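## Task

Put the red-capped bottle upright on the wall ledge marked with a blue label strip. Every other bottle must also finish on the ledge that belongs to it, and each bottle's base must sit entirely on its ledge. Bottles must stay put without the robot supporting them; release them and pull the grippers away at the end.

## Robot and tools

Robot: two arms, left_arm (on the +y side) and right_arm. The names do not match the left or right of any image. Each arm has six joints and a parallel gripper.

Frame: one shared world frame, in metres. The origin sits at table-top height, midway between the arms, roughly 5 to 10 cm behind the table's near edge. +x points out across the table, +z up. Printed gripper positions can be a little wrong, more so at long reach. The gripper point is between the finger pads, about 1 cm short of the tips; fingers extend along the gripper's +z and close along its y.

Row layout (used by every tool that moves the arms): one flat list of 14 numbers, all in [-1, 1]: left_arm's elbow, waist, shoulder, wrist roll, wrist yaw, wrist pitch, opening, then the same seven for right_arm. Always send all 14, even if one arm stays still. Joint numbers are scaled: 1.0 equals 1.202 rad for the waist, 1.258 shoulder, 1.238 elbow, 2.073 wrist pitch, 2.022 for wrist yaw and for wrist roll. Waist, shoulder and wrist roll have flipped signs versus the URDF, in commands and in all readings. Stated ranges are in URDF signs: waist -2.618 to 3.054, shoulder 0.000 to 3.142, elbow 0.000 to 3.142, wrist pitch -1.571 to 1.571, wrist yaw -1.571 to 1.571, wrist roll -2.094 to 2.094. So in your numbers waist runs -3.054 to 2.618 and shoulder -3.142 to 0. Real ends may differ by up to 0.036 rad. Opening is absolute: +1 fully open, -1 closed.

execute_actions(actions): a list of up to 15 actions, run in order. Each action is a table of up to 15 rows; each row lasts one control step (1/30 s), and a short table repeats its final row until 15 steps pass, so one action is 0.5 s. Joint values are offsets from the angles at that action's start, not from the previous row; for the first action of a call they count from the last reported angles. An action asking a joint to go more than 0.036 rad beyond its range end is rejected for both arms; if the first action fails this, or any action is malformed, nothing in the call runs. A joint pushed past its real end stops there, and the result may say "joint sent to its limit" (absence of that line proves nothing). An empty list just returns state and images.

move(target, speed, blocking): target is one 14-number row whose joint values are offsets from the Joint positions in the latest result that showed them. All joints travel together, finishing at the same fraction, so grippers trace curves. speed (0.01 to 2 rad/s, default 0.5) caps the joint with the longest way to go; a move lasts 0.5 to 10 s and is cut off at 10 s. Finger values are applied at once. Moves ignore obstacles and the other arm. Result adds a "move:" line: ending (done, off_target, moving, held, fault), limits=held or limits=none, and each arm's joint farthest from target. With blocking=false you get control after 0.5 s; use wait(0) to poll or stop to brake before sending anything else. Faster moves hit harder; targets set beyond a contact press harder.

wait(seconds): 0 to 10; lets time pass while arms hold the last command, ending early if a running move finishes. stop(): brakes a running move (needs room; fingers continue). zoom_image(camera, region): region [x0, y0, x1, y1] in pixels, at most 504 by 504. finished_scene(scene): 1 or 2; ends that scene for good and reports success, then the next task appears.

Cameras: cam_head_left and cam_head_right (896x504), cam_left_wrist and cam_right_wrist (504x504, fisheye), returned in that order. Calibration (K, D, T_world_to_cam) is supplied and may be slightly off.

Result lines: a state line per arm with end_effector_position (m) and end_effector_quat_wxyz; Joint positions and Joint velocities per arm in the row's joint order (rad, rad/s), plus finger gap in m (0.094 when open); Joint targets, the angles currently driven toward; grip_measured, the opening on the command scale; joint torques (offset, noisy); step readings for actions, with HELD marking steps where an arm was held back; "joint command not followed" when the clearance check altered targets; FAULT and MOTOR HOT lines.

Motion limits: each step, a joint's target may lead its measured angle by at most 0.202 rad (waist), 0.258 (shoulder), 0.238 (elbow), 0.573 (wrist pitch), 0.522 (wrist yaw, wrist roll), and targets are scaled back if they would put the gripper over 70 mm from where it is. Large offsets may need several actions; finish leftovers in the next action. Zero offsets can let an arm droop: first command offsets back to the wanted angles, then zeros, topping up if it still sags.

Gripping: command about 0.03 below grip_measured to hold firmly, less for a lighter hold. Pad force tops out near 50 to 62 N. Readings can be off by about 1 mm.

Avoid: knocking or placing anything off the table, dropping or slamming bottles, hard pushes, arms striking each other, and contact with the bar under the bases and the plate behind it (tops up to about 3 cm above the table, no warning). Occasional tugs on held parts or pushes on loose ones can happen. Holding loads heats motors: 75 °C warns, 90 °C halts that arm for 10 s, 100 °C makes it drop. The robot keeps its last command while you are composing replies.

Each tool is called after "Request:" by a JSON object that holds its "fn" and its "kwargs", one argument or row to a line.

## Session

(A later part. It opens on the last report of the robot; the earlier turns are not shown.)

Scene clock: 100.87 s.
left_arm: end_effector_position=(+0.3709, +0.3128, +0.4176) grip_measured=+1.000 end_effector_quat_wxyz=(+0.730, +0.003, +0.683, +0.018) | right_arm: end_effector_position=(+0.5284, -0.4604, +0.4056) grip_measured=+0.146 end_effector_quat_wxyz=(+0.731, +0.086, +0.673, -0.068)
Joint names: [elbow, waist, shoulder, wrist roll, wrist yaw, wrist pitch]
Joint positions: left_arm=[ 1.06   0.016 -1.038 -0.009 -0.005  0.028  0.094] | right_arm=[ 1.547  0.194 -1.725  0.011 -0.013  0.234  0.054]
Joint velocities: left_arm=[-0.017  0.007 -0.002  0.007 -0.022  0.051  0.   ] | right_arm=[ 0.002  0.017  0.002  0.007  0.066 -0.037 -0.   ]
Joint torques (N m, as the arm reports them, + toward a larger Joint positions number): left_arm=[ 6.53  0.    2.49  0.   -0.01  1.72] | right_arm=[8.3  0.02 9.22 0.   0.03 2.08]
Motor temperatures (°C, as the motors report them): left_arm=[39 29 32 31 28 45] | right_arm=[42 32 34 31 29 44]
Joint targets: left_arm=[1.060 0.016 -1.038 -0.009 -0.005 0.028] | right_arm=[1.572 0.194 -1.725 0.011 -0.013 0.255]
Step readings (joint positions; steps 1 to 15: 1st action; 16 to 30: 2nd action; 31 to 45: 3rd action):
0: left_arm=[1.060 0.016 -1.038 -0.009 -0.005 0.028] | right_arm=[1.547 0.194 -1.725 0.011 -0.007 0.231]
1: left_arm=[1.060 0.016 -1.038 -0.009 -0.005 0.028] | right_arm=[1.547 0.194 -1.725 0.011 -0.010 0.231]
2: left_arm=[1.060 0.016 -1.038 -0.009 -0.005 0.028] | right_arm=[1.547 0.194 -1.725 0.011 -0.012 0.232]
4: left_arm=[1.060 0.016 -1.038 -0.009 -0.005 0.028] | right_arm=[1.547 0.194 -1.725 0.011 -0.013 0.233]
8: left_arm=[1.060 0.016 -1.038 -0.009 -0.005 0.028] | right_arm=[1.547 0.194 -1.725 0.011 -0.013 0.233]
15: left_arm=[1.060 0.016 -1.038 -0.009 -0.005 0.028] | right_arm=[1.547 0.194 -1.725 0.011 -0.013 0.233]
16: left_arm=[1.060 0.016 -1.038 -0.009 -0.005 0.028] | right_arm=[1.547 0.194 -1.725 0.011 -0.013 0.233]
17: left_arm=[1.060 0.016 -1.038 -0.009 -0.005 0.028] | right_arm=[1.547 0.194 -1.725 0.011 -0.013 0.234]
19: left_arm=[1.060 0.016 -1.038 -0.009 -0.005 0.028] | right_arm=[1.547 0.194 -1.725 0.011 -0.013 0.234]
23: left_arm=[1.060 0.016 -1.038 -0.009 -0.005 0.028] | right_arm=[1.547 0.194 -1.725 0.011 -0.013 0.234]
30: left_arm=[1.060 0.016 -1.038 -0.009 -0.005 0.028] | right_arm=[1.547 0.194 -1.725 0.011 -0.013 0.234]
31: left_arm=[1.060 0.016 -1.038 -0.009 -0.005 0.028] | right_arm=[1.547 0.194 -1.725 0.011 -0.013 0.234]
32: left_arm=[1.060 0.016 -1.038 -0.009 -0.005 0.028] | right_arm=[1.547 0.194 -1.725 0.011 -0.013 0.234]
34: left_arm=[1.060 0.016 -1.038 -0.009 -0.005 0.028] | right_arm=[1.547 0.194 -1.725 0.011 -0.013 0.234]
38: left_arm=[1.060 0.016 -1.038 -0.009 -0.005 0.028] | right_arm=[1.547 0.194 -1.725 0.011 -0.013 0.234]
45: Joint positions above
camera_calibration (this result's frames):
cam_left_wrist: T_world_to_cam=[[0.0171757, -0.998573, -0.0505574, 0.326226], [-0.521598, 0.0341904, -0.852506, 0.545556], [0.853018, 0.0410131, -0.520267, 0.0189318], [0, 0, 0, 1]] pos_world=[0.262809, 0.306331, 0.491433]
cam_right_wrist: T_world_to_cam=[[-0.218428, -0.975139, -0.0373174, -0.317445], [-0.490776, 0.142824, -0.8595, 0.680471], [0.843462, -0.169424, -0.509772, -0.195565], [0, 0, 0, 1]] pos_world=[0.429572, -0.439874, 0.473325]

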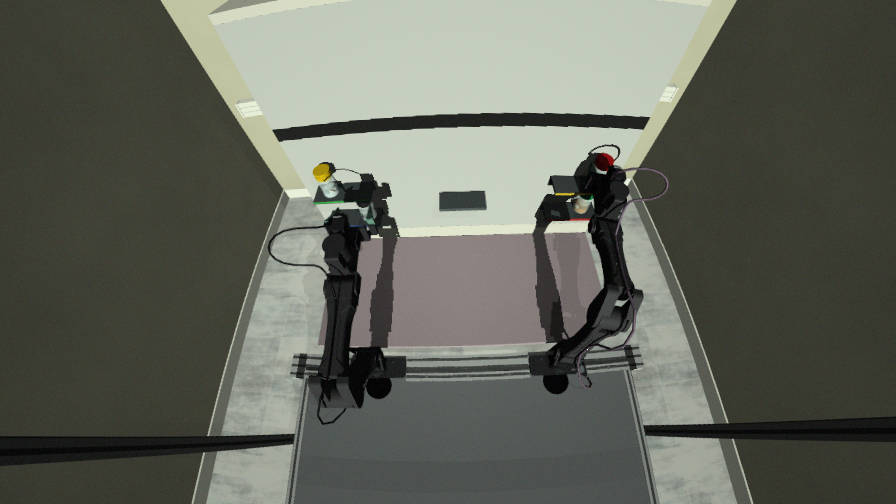

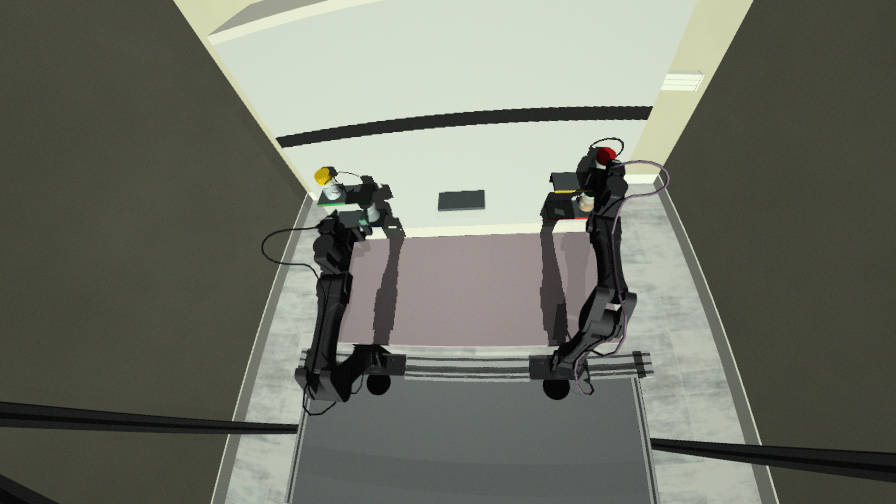

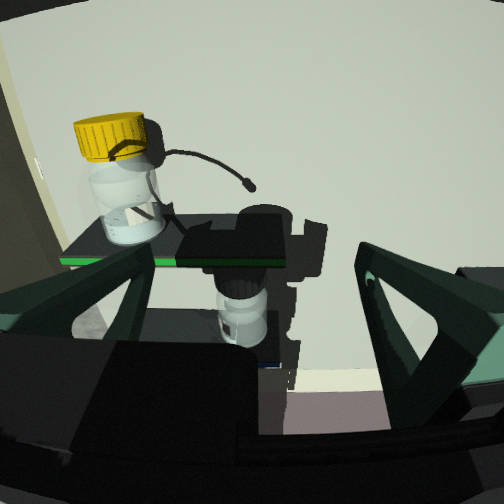

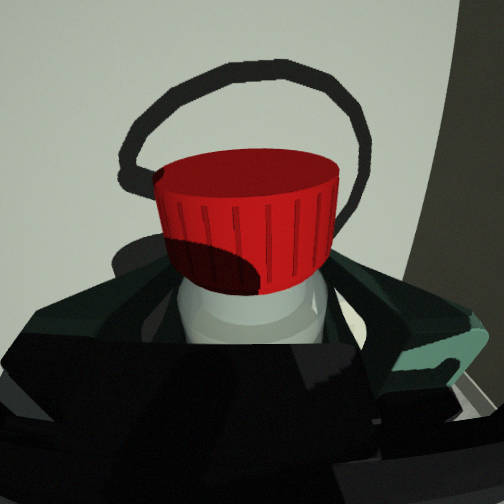

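Request:
{"fn": "execute_actions", "kwargs": {
  "actions": [
    [[0,0,0,0,0,0,1, 0.07,0,0.012,0,0,0.035,0.02]],
    [[0,0,0,0,0,0,1, 0.06,0,0.03,0,0,0.035,0.02]]
  ]
}}

Request:
{"fn": "move", "kwargs": {
  "target": [0,0,0,0,0,0.0,1, -0.30,0,0.40,0,0,0.03,0.02],
  "speed": 0.35
}}

Scene clock: 107.50 s.
left_arm: end_effector_position=(+0.3709, +0.3128, +0.4176) grip_measured=+1.000 end_effector_quat_wxyz=(+0.730, +0.003, +0.683, +0.018) | right_arm: end_effector_position=(+0.5238, -0.4610, +0.4436) grip_measured=+0.146 end_effector_quat_wxyz=(+0.758, +0.083, +0.643, -0.072)
Joint names: [elbow, waist, shoulder, wrist roll, wrist yaw, wrist pitch]
Joint positions: left_arm=[ 1.06   0.016 -1.038 -0.009 -0.005  0.028  0.094] | right_arm=[ 1.619  0.194 -1.726  0.011 -0.014  0.246  0.054]
Joint velocities: left_arm=[-0.027 -0.017 -0.007 -0.037  0.007 -0.007  0.   ] | right_arm=[ 0.012  0.002  0.007 -0.022  0.037  0.022 -0.   ]
Joint torques (N m, as the arm reports them, + toward a larger Joint positions number): left_arm=[ 6.52  0.01  2.5   0.   -0.01  1.73] | right_arm=[10.04  0.01 12.99  0.    0.03  2.6 ]
Motor temperatures (°C, as the motors report them): left_arm=[39 29 32 31 28 45] | right_arm=[42 32 35 31 29 44]
Joint targets: left_arm=[1.060 0.016 -1.038 -0.009 -0.005 0.028] | right_arm=[1.663 0.194 -1.688 0.011 -0.014 0.310]
Step readings (joint positions; steps 1 to 15: 1st action; 16 to 30: 2nd action):
0: left_arm=[1.060 0.016 -1.038 -0.009 -0.005 0.028] | right_arm=[1.547 0.194 -1.725 0.011 -0.013 0.234]
1: left_arm=[1.060 0.016 -1.038 -0.009 -0.005 0.028] | right_arm=[1.555 0.194 -1.725 0.011 -0.014 0.230]
2: left_arm=[1.060 0.016 -1.038 -0.009 -0.005 0.028] | right_arm=[1.560 0.194 -1.726 0.011 -0.014 0.220]
4: left_arm=[1.060 0.016 -1.038 -0.009 -0.005 0.028] | right_arm=[1.571 0.194 -1.726 0.011 -0.014 0.217]
8: left_arm=[1.060 0.016 -1.038 -0.009 -0.005 0.028] | right_arm=[1.587 0.194 -1.726 0.011 -0.014 0.231]
15: left_arm=[1.060 0.016 -1.038 -0.009 -0.005 0.028] | right_arm=[1.589 0.194 -1.726 0.011 -0.014 0.238]
16: left_arm=[1.060 0.016 -1.038 -0.009 -0.005 0.028] | right_arm=[1.593 0.194 -1.726 0.011 -0.014 0.236]
17: left_arm=[1.060 0.016 -1.038 -0.009 -0.005 0.028] | right_arm=[1.598 0.194 -1.726 0.011 -0.014 0.234]
19: left_arm=[1.060 0.016 -1.038 -0.009 -0.005 0.028] | right_arm=[1.608 0.194 -1.726 0.011 -0.014 0.236]
23: left_arm=[1.060 0.016 -1.038 -0.009 -0.005 0.028] | right_arm=[1.619 0.194 -1.726 0.011 -0.014 0.245]
30: Joint positions above
camera_calibration (this result's frames):
cam_left_wrist: T_world_to_cam=[[0.0171757, -0.998573, -0.0505574, 0.326226], [-0.521598, 0.0341904, -0.852506, 0.545556], [0.853018, 0.0410131, -0.520267, 0.0189318], [0, 0, 0, 1]] pos_world=[0.262809, 0.306331, 0.491433]
cam_right_wrist: T_world_to_cam=[[-0.21849, -0.975172, -0.0360725, -0.318132], [-0.419928, 0.127326, -0.898581, 0.684002], [0.880864, -0.181183, -0.437322, -0.229601], [0, 0, 0, 1]] pos_world=[0.419971, -0.438925, 0.502746]

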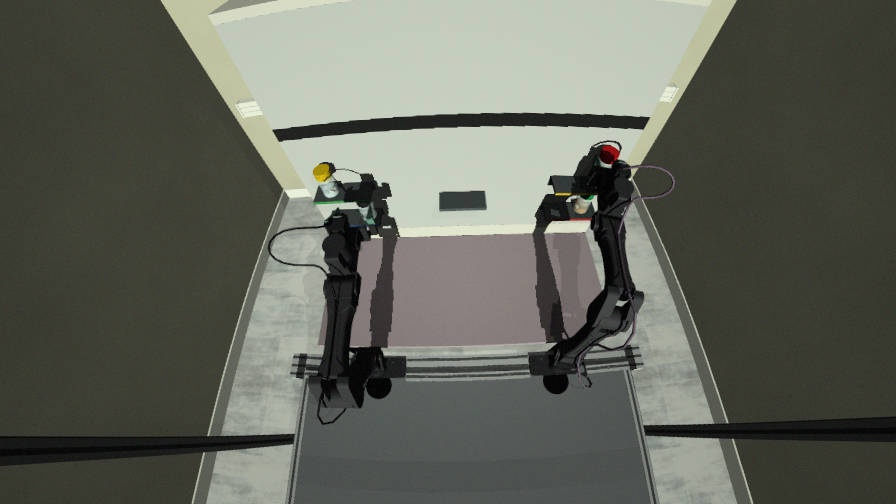

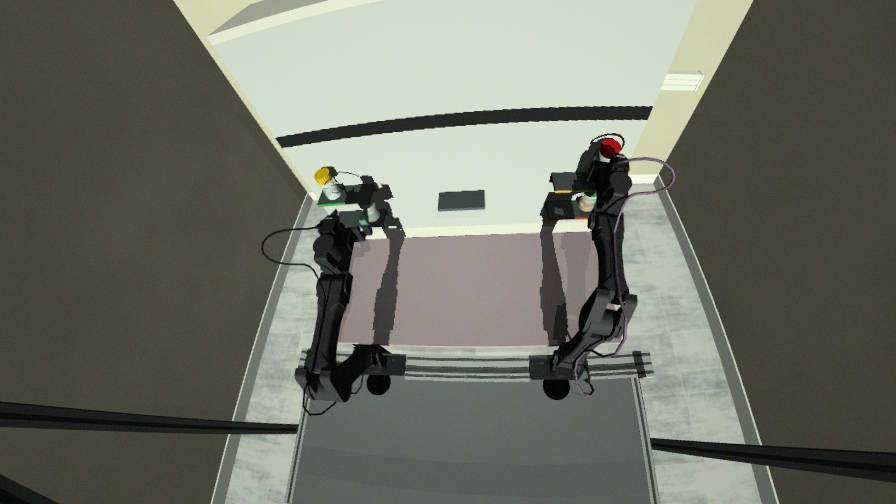

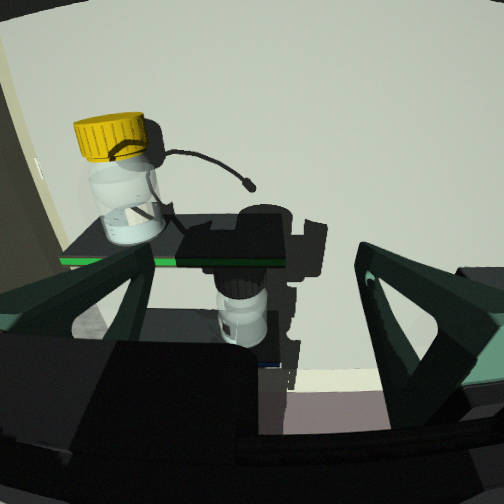

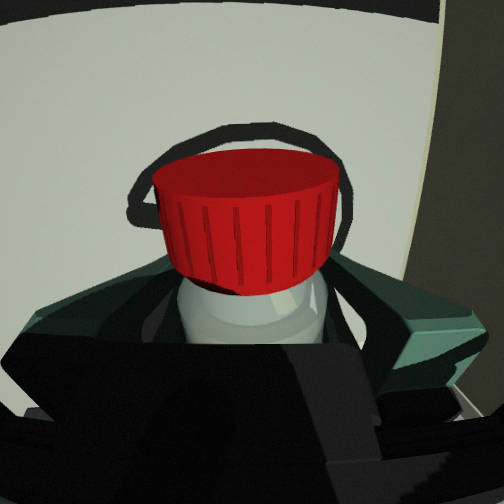

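Scene clock: 109.40 s.
left_arm: end_effector_position=(+0.3709, +0.3128, +0.4176) grip_measured=+1.000 end_effector_quat_wxyz=(+0.730, +0.003, +0.683, +0.018) | right_arm: end_effector_position=(+0.3933, -0.4321, +0.4782) grip_measured=+0.146 end_effector_quat_wxyz=(+0.788, +0.079, +0.606, -0.077)
Joint names: [elbow, waist, shoulder, wrist roll, wrist yaw, wrist pitch]
Joint positions: left_arm=[ 1.06   0.016 -1.038 -0.009 -0.005  0.028  0.094] | right_arm=[ 1.242  0.194 -1.25   0.011 -0.014  0.242  0.054]
Joint velocities: left_arm=[-0.007  0.007  0.002 -0.051 -0.066 -0.022  0.   ] | right_arm=[-0.012  0.007 -0.022  0.022 -0.051 -0.007  0.   ]
Joint torques (N m, as the arm reports them, + toward a larger Joint positions number): left_arm=[ 6.52  0.01  2.51  0.   -0.01  1.72] | right_arm=[6.42 0.02 6.79 0.   0.03 2.5 ]
Motor temperatures (°C, as the motors report them): left_arm=[39 29 32 31 28 45] | right_arm=[41 32 35 31 29 45]
Joint targets: left_arm=[1.060 0.016 -1.038 -0.009 -0.005 0.028] | right_arm=[1.247 0.194 -1.222 0.011 -0.014 0.308]
move: off_target (right_arm); limits=none; left_arm: farthest joint: the waist, 0.000 radians from its target (0.000 radians at the start); right_arm: farthest joint: the wrist pitch, 0.066 radians from its target (0.062 radians at the start)
camera_calibration (this result's frames):
cam_left_wrist: T_world_to_cam=[[0.0171757, -0.998573, -0.0505574, 0.326226], [-0.521598, 0.0341904, -0.852506, 0.545556], [0.853018, 0.0410131, -0.520267, 0.0189318], [0, 0, 0, 1]] pos_world=[0.262809, 0.306331, 0.491433]
cam_right_wrist: T_world_to_cam=[[-0.21946, -0.974985, -0.0352247, -0.317165], [-0.334247, 0.109058, -0.936155, 0.633015], [0.916579, -0.193675, -0.34982, -0.155565], [0, 0, 0, 1]] pos_world=[0.284566, -0.408395, 0.527008]

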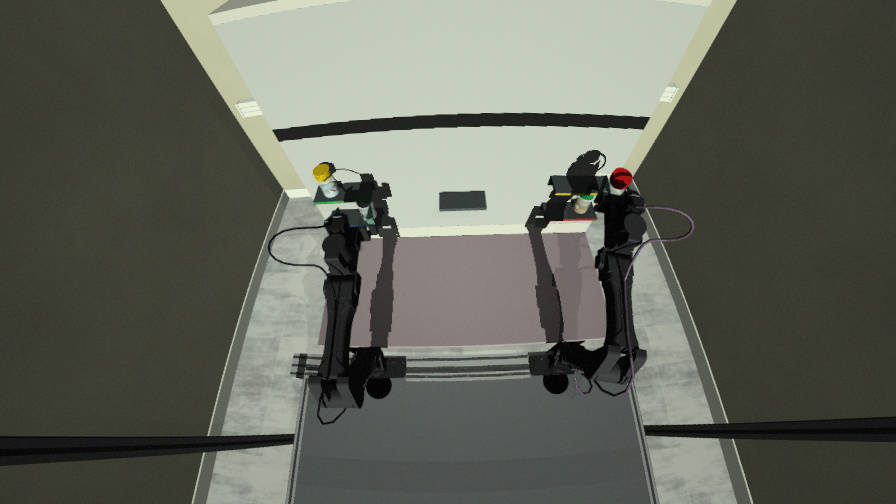

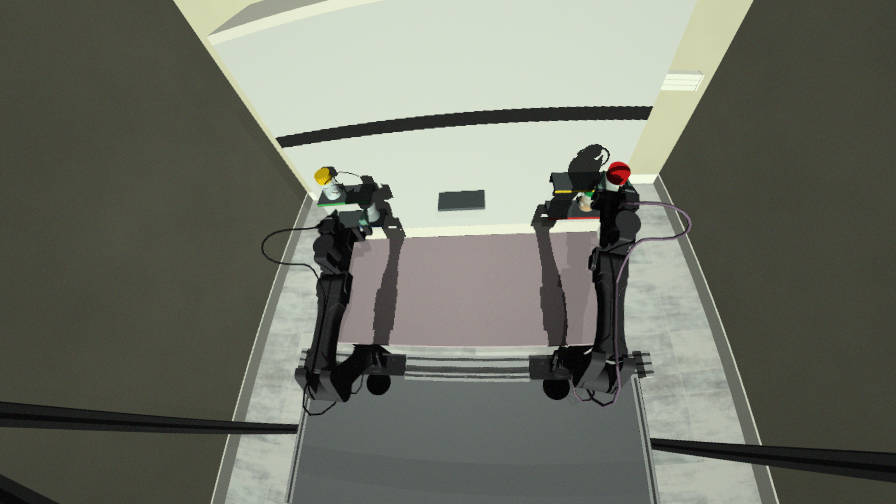

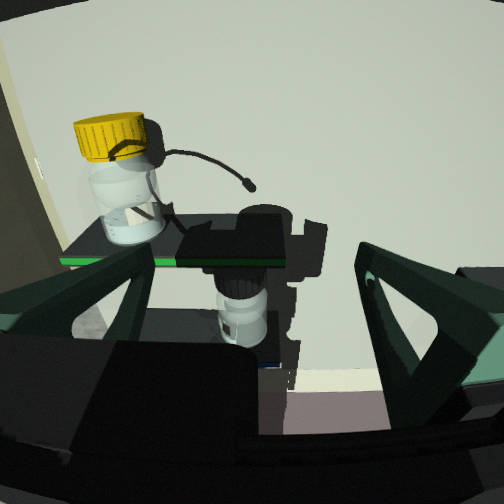

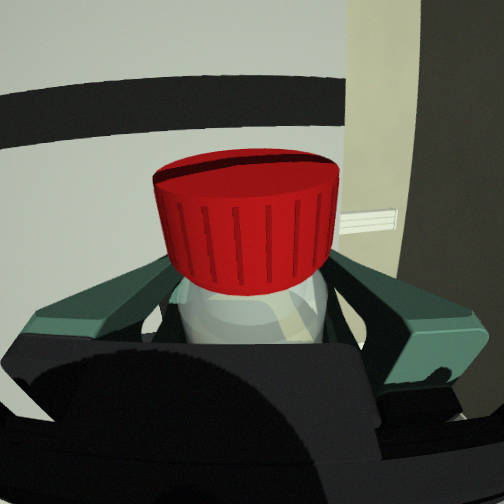

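Request:
{"fn": "move", "kwargs": {
  "target": [0,0,0,0,0,0.0,1, 0.09,-0.68,-0.22,0,0,0.045,0.02],
  "speed": 0.5
}}

Request:
{"fn": "move", "kwargs": {
  "target": [0,0,0,0,0,0.0,1, 0.27,0,-0.27,0,0,0.055,0.02],
  "speed": 0.3
}}

Scene clock: 127.13 s.
left_arm: end_effector_position=(+0.3709, +0.3128, +0.4176) grip_measured=+1.000 end_effector_quat_wxyz=(+0.730, +0.003, +0.683, +0.018) | right_arm: end_effector_position=(+0.4073, -0.0491, +0.3986) grip_measured=+0.146 end_effector_quat_wxyz=(+0.700, -0.200, +0.651, +0.218)
Joint names: [elbow, waist, shoulder, wrist roll, wrist yaw, wrist pitch]
Joint positions: left_arm=[ 1.06   0.016 -1.038 -0.009 -0.005  0.028  0.094] | right_arm=[ 1.302 -0.621 -1.539  0.011 -0.015  0.263  0.054]
Joint velocities: left_arm=[-0.012  0.012 -0.012  0.007 -0.095  0.007  0.   ] | right_arm=[ 0.002 -0.007 -0.017  0.007 -0.037 -0.007 -0.   ]
Joint torques (N m, as the arm reports them, + toward a larger Joint positions number): left_arm=[ 6.53  0.01  2.5   0.   -0.01  1.72] | right_arm=[10.59 -0.09  8.55  0.    0.02  2.69]
Motor temperatures (°C, as the motors report them): left_arm=[39 29 32 31 28 45] | right_arm=[40 32 34 31 29 46]
Joint targets: left_arm=[1.060 0.016 -1.038 -0.009 -0.005 0.028] | right_arm=[1.353 -0.623 -1.527 0.011 -0.014 0.336]
move: off_target (right_arm); limits=none; left_arm: farthest joint: the waist, 0.000 radians from its target (0.000 radians at the start); right_arm: farthest joint: the wrist pitch, 0.073 radians from its target (0.093 radians at the start)
camera_calibration (this result's frames):
cam_left_wrist: T_world_to_cam=[[0.0171757, -0.998573, -0.0505574, 0.326226], [-0.521598, 0.0341904, -0.852506, 0.545556], [0.853018, 0.0410131, -0.520267, 0.0189318], [0, 0, 0, 1]] pos_world=[0.262809, 0.306331, 0.491433]
cam_right_wrist: T_world_to_cam=[[0.562182, -0.826985, -0.00694701, -0.265839], [-0.428303, -0.283953, -0.857862, 0.509229], [0.707466, 0.48525, -0.513833, 0.0617852], [0, 0, 0, 1]] pos_world=[0.323843, -0.105229, 0.466749]

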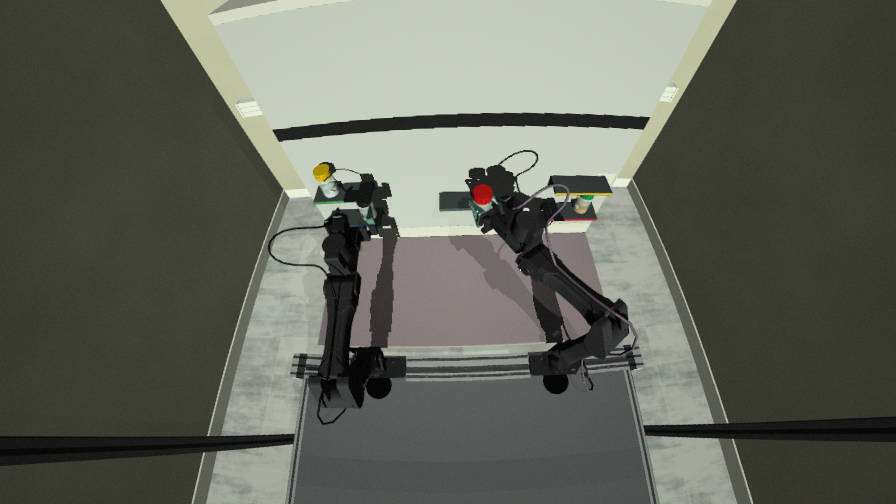

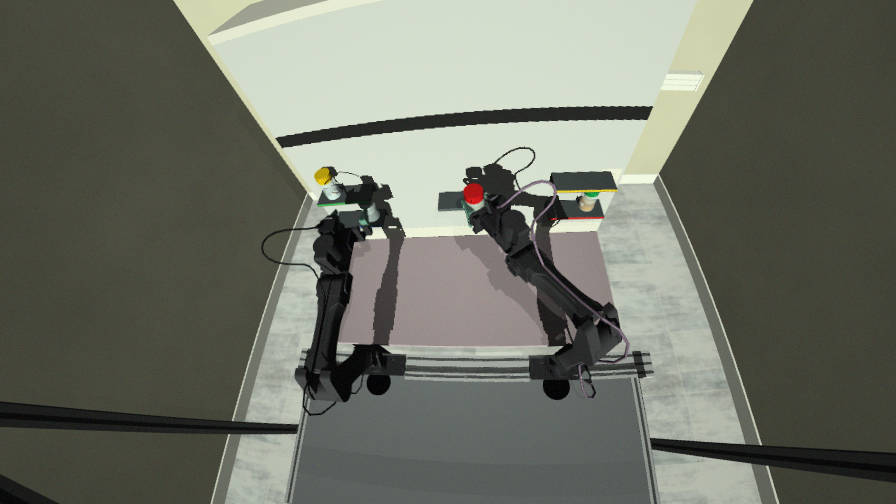

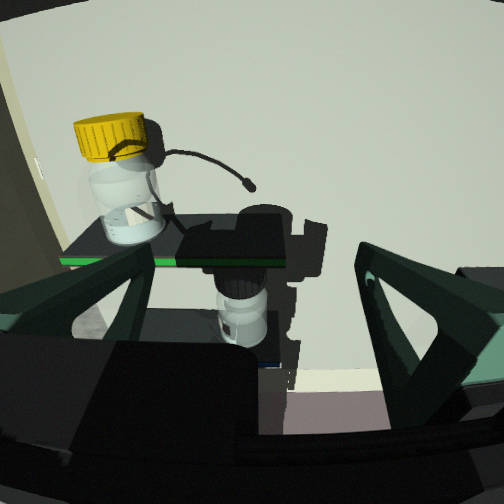

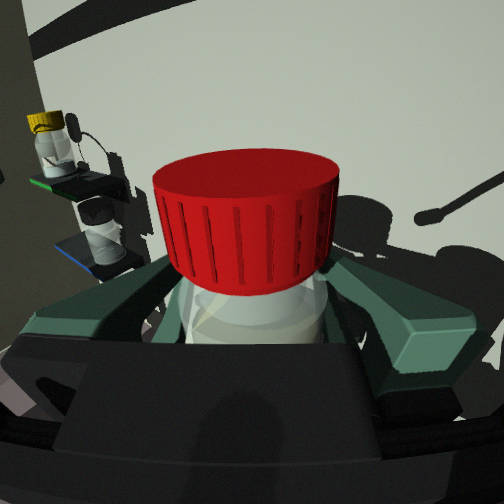

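Scene clock: 128.87 s.
left_arm: end_effector_position=(+0.3709, +0.3128, +0.4176) grip_measured=+1.000 end_effector_quat_wxyz=(+0.730, +0.003, +0.683, +0.018) | right_arm: end_effector_position=(+0.4859, +0.0038, +0.3602) grip_measured=+0.146 end_effector_quat_wxyz=(+0.687, -0.204, +0.664, +0.214)
Joint names: [elbow, waist, shoulder, wrist roll, wrist yaw, wrist pitch]
Joint positions: left_arm=[ 1.06   0.016 -1.038 -0.009 -0.005  0.028  0.094] | right_arm=[ 1.584 -0.621 -1.899  0.011 -0.015  0.303  0.054]
Joint velocities: left_arm=[-0.017  0.007 -0.012  0.022  0.007  0.022  0.   ] | right_arm=[-0.002  0.002 -0.007 -0.051 -0.022  0.066 -0.   ]
Joint torques (N m, as the arm reports them, + toward a larger Joint positions number): left_arm=[ 6.53  0.    2.51  0.   -0.01  1.72] | right_arm=[10.73 -0.02 13.02  0.02  0.04  2.7 ]
Motor temperatures (°C, as the motors report them): left_arm=[39 29 32 31 28 45] | right_arm=[41 32 35 31 29 46]
Joint targets: left_arm=[1.060 0.016 -1.038 -0.009 -0.005 0.028] | right_arm=[1.636 -0.621 -1.878 0.011 -0.015 0.377]
move: off_target (right_arm); limits=none; left_arm: farthest joint: the waist, 0.000 radians from its target (0.000 radians at the start); right_arm: farthest joint: the wrist pitch, 0.074 radians from its target (0.114 radians at the start)
camera_calibration (this result's frames):
cam_left_wrist: T_world_to_cam=[[0.0171757, -0.998573, -0.0505574, 0.326226], [-0.521598, 0.0341904, -0.852506, 0.545556], [0.853018, 0.0410131, -0.520267, 0.0189318], [0, 0, 0, 1]] pos_world=[0.262809, 0.306331, 0.491433]
cam_right_wrist: T_world_to_cam=[[0.562459, -0.826792, -0.007382, -0.266542], [-0.454808, -0.301921, -0.83785, 0.530701], [0.690499, 0.474614, -0.54585, -0.0194035], [0, 0, 0, 1]] pos_world=[0.404684, -0.0509354, 0.432089]

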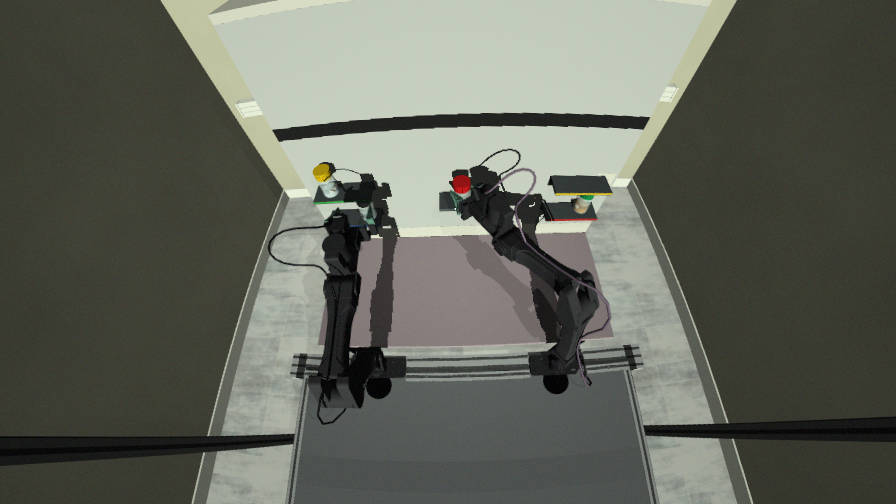

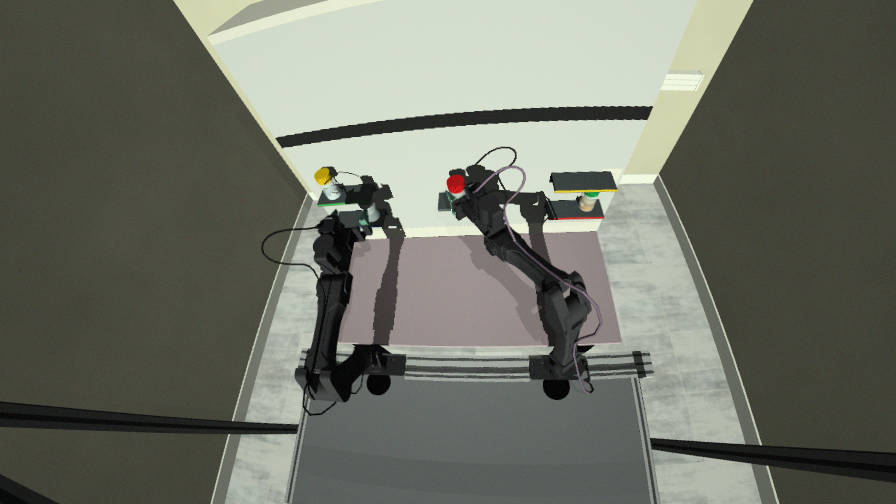

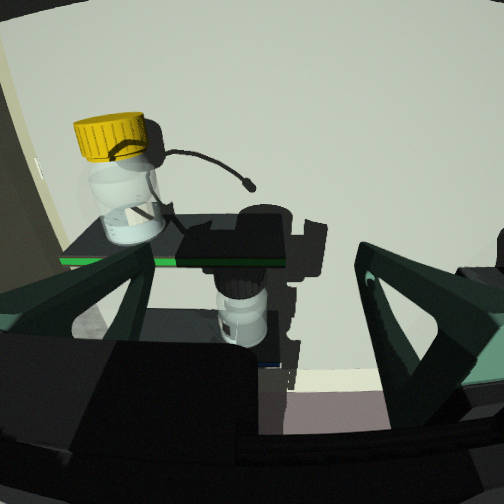

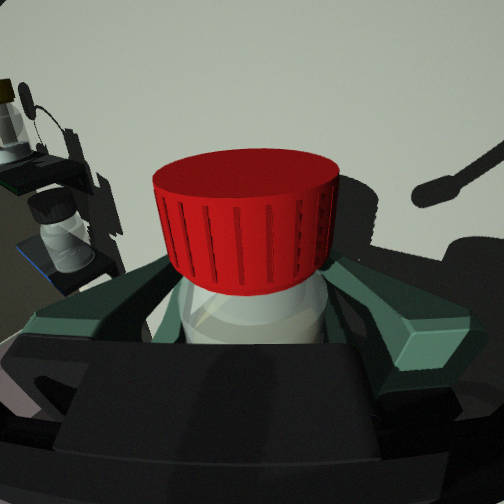

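Request:
{"fn": "move", "kwargs": {
  "target": [0,0,0,0,0,0.0,1, -0.02,0,0.012,0,0,0.07,0.02],
  "speed": 0.08
}}

Request:
{"fn": "zoom_image", "kwargs": {
  "camera": "cam_head_left",
  "region": [410,150,530,250]
}}

Scene clock: 136.33 s.
left_arm: end_effector_position=(+0.3709, +0.3128, +0.4176) grip_measured=+1.000 end_effector_quat_wxyz=(+0.730, +0.003, +0.683, +0.018) | right_arm: end_effector_position=(+0.4882, +0.0054, +0.3522) grip_measured=+0.146 end_effector_quat_wxyz=(+0.694, -0.201, +0.656, +0.216)
Joint names: [elbow, waist, shoulder, wrist roll, wrist yaw, wrist pitch]
Joint positions: left_arm=[ 1.06   0.016 -1.038 -0.009 -0.005  0.028  0.094] | right_arm=[ 1.549 -0.621 -1.913  0.011 -0.015  0.374  0.054]
Joint velocities: left_arm=[0.007 0.002 0.007 0.095 0.081 0.022 0.   ] | right_arm=[ 0.012  0.002  0.017  0.022 -0.007 -0.007 -0.   ]
Joint torques (N m, as the arm reports them, + toward a larger Joint positions number): left_arm=[ 6.53  0.01  2.5   0.   -0.01  1.72] | right_arm=[ 7.13  0.   14.1  -0.01  0.02  2.63]
Motor temperatures (°C, as the motors report them): left_arm=[39 29 32 31 28 45] | right_arm=[41 32 37 31 29 47]
Joint targets: left_arm=[1.060 0.016 -1.038 -0.009 -0.005 0.028] | right_arm=[1.559 -0.621 -1.884 0.012 -0.015 0.448]
move: off_target (right_arm); limits=none; left_arm: farthest joint: the waist, 0.000 radians from its target (0.000 radians at the start); right_arm: farthest joint: the wrist pitch, 0.074 radians from its target (0.145 radians at the start)
camera_calibration (this result's frames):
cam_left_wrist: T_world_to_cam=[[0.0171757, -0.998573, -0.0505574, 0.326226], [-0.521598, 0.0341904, -0.852506, 0.545556], [0.853018, 0.0410131, -0.520267, 0.0189318], [0, 0, 0, 1]] pos_world=[0.262809, 0.306331, 0.491433]
cam_right_wrist: T_world_to_cam=[[0.562298, -0.826904, -0.00712561, -0.266516], [-0.439358, -0.291443, -0.849721, 0.522112], [0.700561, 0.480927, -0.527184, -0.0376128], [0, 0, 0, 1]] pos_world=[0.405605, -0.0501278, 0.421922]

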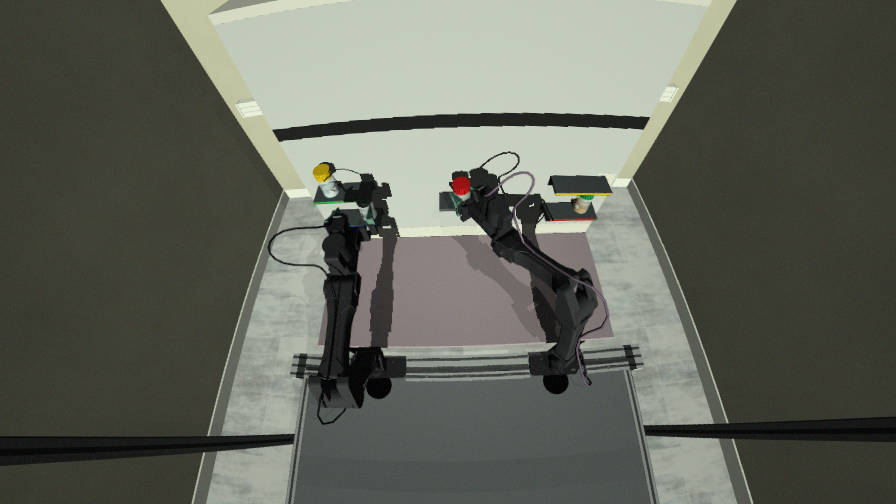

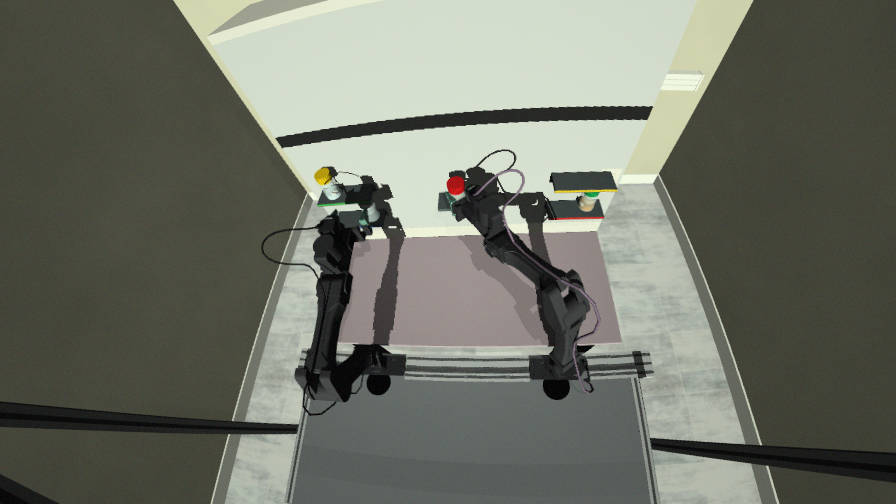

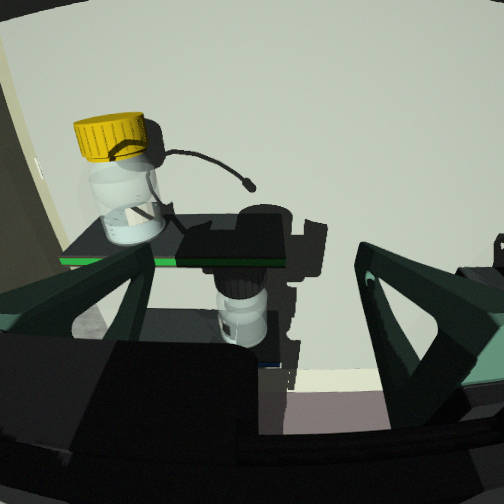

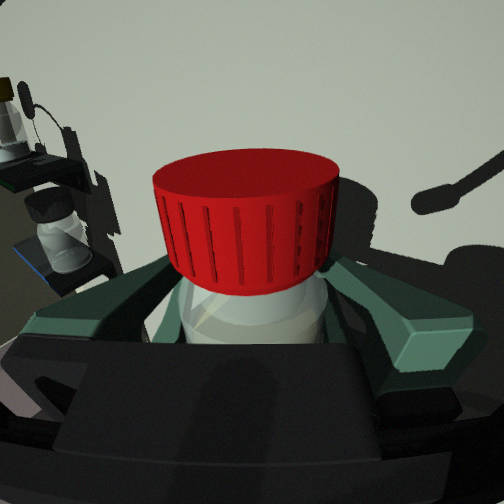

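Region (410, 150, 530, 250) of cam_head_left's 896x504 image, scaled by 4.200, with more detail than that image has.

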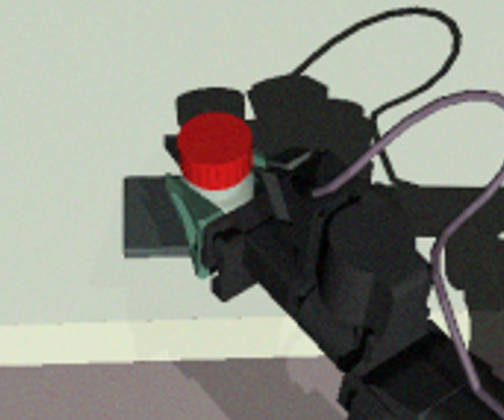

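Request:
{"fn": "move", "kwargs": {
  "target": [0,0,0,0,0,0.0,1, -0.022,0,0.02,0,0,0.056,0.02],
  "speed": 0.05
}}

Scene clock: 142.10 s.
left_arm: end_effector_position=(+0.3709, +0.3128, +0.4176) grip_measured=+1.000 end_effector_quat_wxyz=(+0.730, +0.003, +0.683, +0.018) | right_arm: end_effector_position=(+0.4891, +0.0063, +0.3387) grip_measured=+0.146 end_effector_quat_wxyz=(+0.693, -0.202, +0.657, +0.216)
Joint names: [elbow, waist, shoulder, wrist roll, wrist yaw, wrist pitch]
Joint positions: left_arm=[ 1.06   0.016 -1.038 -0.009 -0.005  0.028  0.094] | right_arm=[ 1.512 -0.621 -1.923  0.011 -0.015  0.416  0.054]
Joint velocities: left_arm=[-0.017  0.002  0.012  0.037 -0.022 -0.007  0.   ] | right_arm=[ 0.007 -0.027 -0.002  0.066 -0.007 -0.037  0.   ]
Joint torques (N m, as the arm reports them, + toward a larger Joint positions number): left_arm=[ 6.53  0.01  2.51  0.   -0.01  1.72] | right_arm=[ 7.11  0.04 14.72  0.01  0.03  2.68]
Motor temperatures (°C, as the motors report them): left_arm=[39 29 32 31 28 45] | right_arm=[41 32 38 31 29 47]
Joint targets: left_arm=[1.060 0.016 -1.038 -0.009 -0.005 0.028] | right_arm=[1.522 -0.621 -1.888 0.011 -0.015 0.490]
move: off_target (right_arm); limits=none; left_arm: farthest joint: the waist, 0.000 radians from its target (0.000 radians at the start); right_arm: farthest joint: the wrist pitch, 0.074 radians from its target (0.116 radians at the start)
camera_calibration (this result's frames):
cam_left_wrist: T_world_to_cam=[[0.0171757, -0.998573, -0.0505574, 0.326226], [-0.521598, 0.0341904, -0.852506, 0.545556], [0.853018, 0.0410131, -0.520267, 0.0189318], [0, 0, 0, 1]] pos_world=[0.262809, 0.306331, 0.491433]
cam_right_wrist: T_world_to_cam=[[0.562344, -0.826869, -0.00755481, -0.266287], [-0.442481, -0.293183, -0.847499, 0.512146], [0.698555, 0.479929, -0.530744, -0.0436255], [0, 0, 0, 1]] pos_world=[0.406835, -0.0490947, 0.408877]

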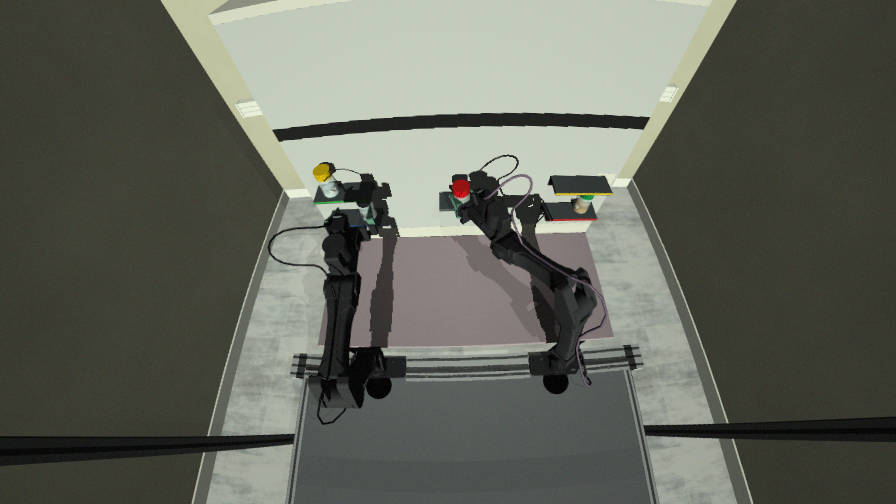

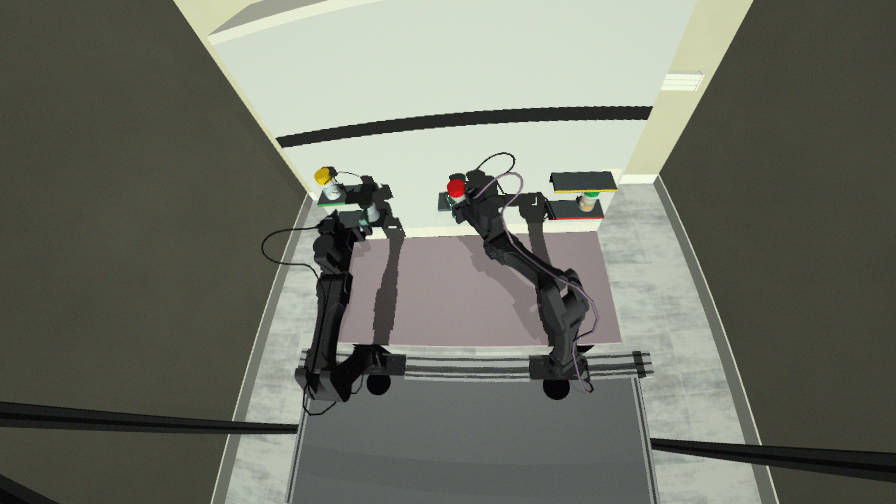

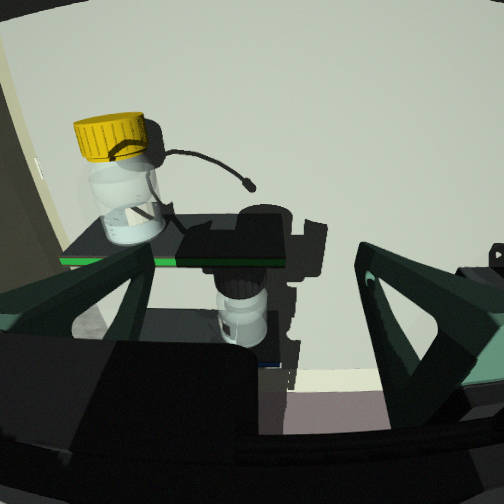

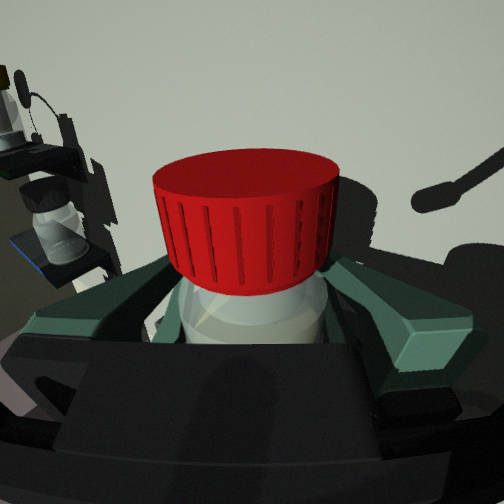

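Request:
{"fn": "move", "kwargs": {
  "target": [0,0,0,0,0,0.0,1, -0.012,0,0.03,0,0,0.058,0.02],
  "speed": 0.05
}}

Scene clock: 148.80 s.
left_arm: end_effector_position=(+0.3709, +0.3128, +0.4176) grip_measured=+1.000 end_effector_quat_wxyz=(+0.730, +0.003, +0.683, +0.018) | right_arm: end_effector_position=(+0.4883, +0.0058, +0.3381) grip_measured=+0.146 end_effector_quat_wxyz=(+0.701, -0.199, +0.649, +0.218)
Joint names: [elbow, waist, shoulder, wrist roll, wrist yaw, wrist pitch]
Joint positions: left_arm=[ 1.06   0.016 -1.038 -0.009 -0.005  0.028  0.094] | right_arm=[ 1.488 -0.621 -1.924  0.011 -0.015  0.466  0.054]
Joint velocities: left_arm=[ 0.012 -0.002  0.002  0.051 -0.081 -0.037  0.   ] | right_arm=[ 0.027 -0.007 -0.002  0.066  0.007 -0.007  0.002]
Joint torques (N m, as the arm reports them, + toward a larger Joint positions number): left_arm=[ 6.52  0.01  2.51  0.   -0.01  1.72] | right_arm=[ 7.06 -0.02 15.05  0.01  0.02  2.67]
Motor temperatures (°C, as the motors report them): left_arm=[39 29 32 31 28 45] | right_arm=[41 32 40 31 29 47]
Joint targets: left_arm=[1.060 0.016 -1.038 -0.009 -0.005 0.028] | right_arm=[1.497 -0.621 -1.885 0.011 -0.015 0.536]
move: off_target (right_arm); limits=none; left_arm: farthest joint: the waist, 0.000 radians from its target (0.000 radians at the start); right_arm: farthest joint: the wrist pitch, 0.071 radians from its target (0.119 radians at the start)
camera_calibration (this result's frames):
cam_left_wrist: T_world_to_cam=[[0.0171757, -0.998573, -0.0505574, 0.326226], [-0.521598, 0.0341904, -0.852506, 0.545556], [0.853018, 0.0410131, -0.520267, 0.0189318], [0, 0, 0, 1]] pos_world=[0.262809, 0.306331, 0.491433]
cam_right_wrist: T_world_to_cam=[[0.562199, -0.826967, -0.00766442, -0.266162], [-0.425943, -0.281601, -0.85981, 0.507137], [0.708876, 0.486649, -0.510556, -0.0550403], [0, 0, 0, 1]] pos_world=[0.404664, -0.0505115, 0.4059]

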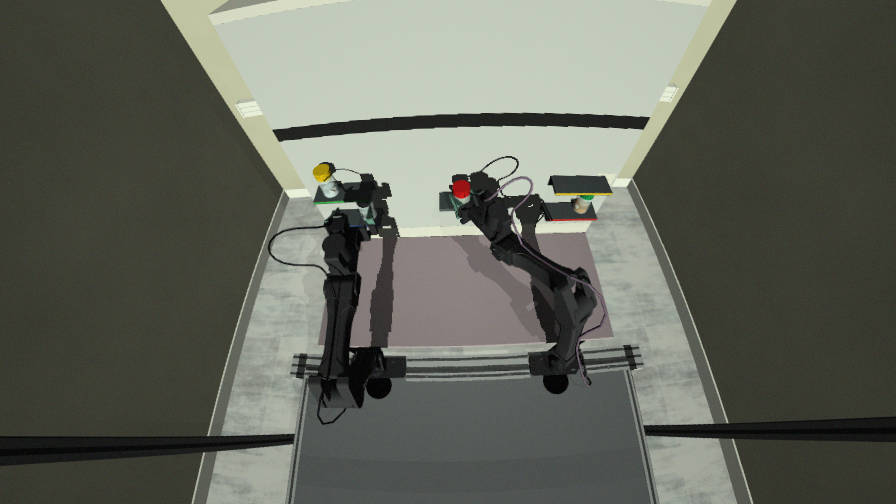

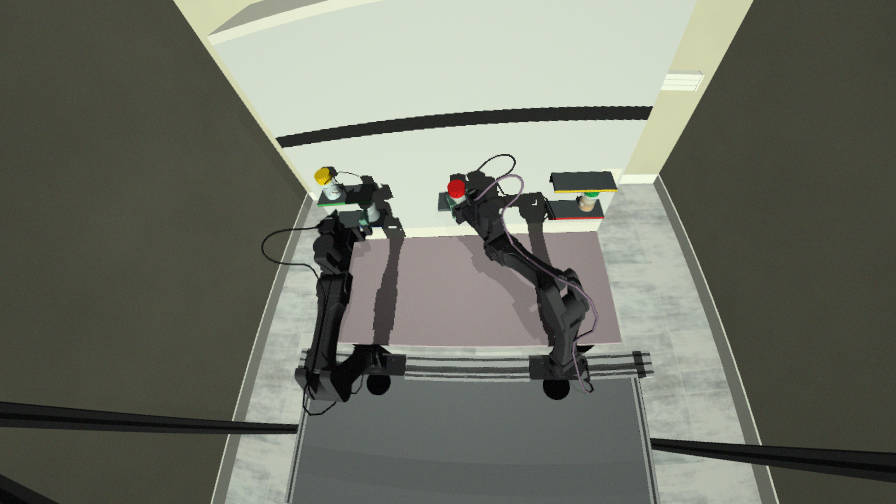

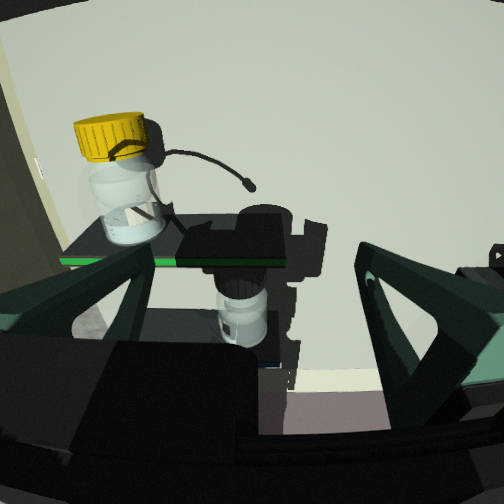

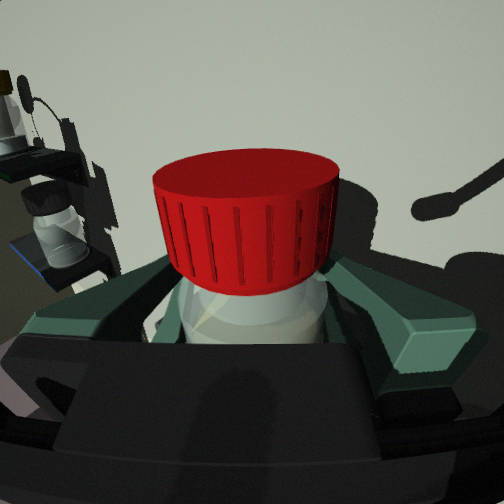

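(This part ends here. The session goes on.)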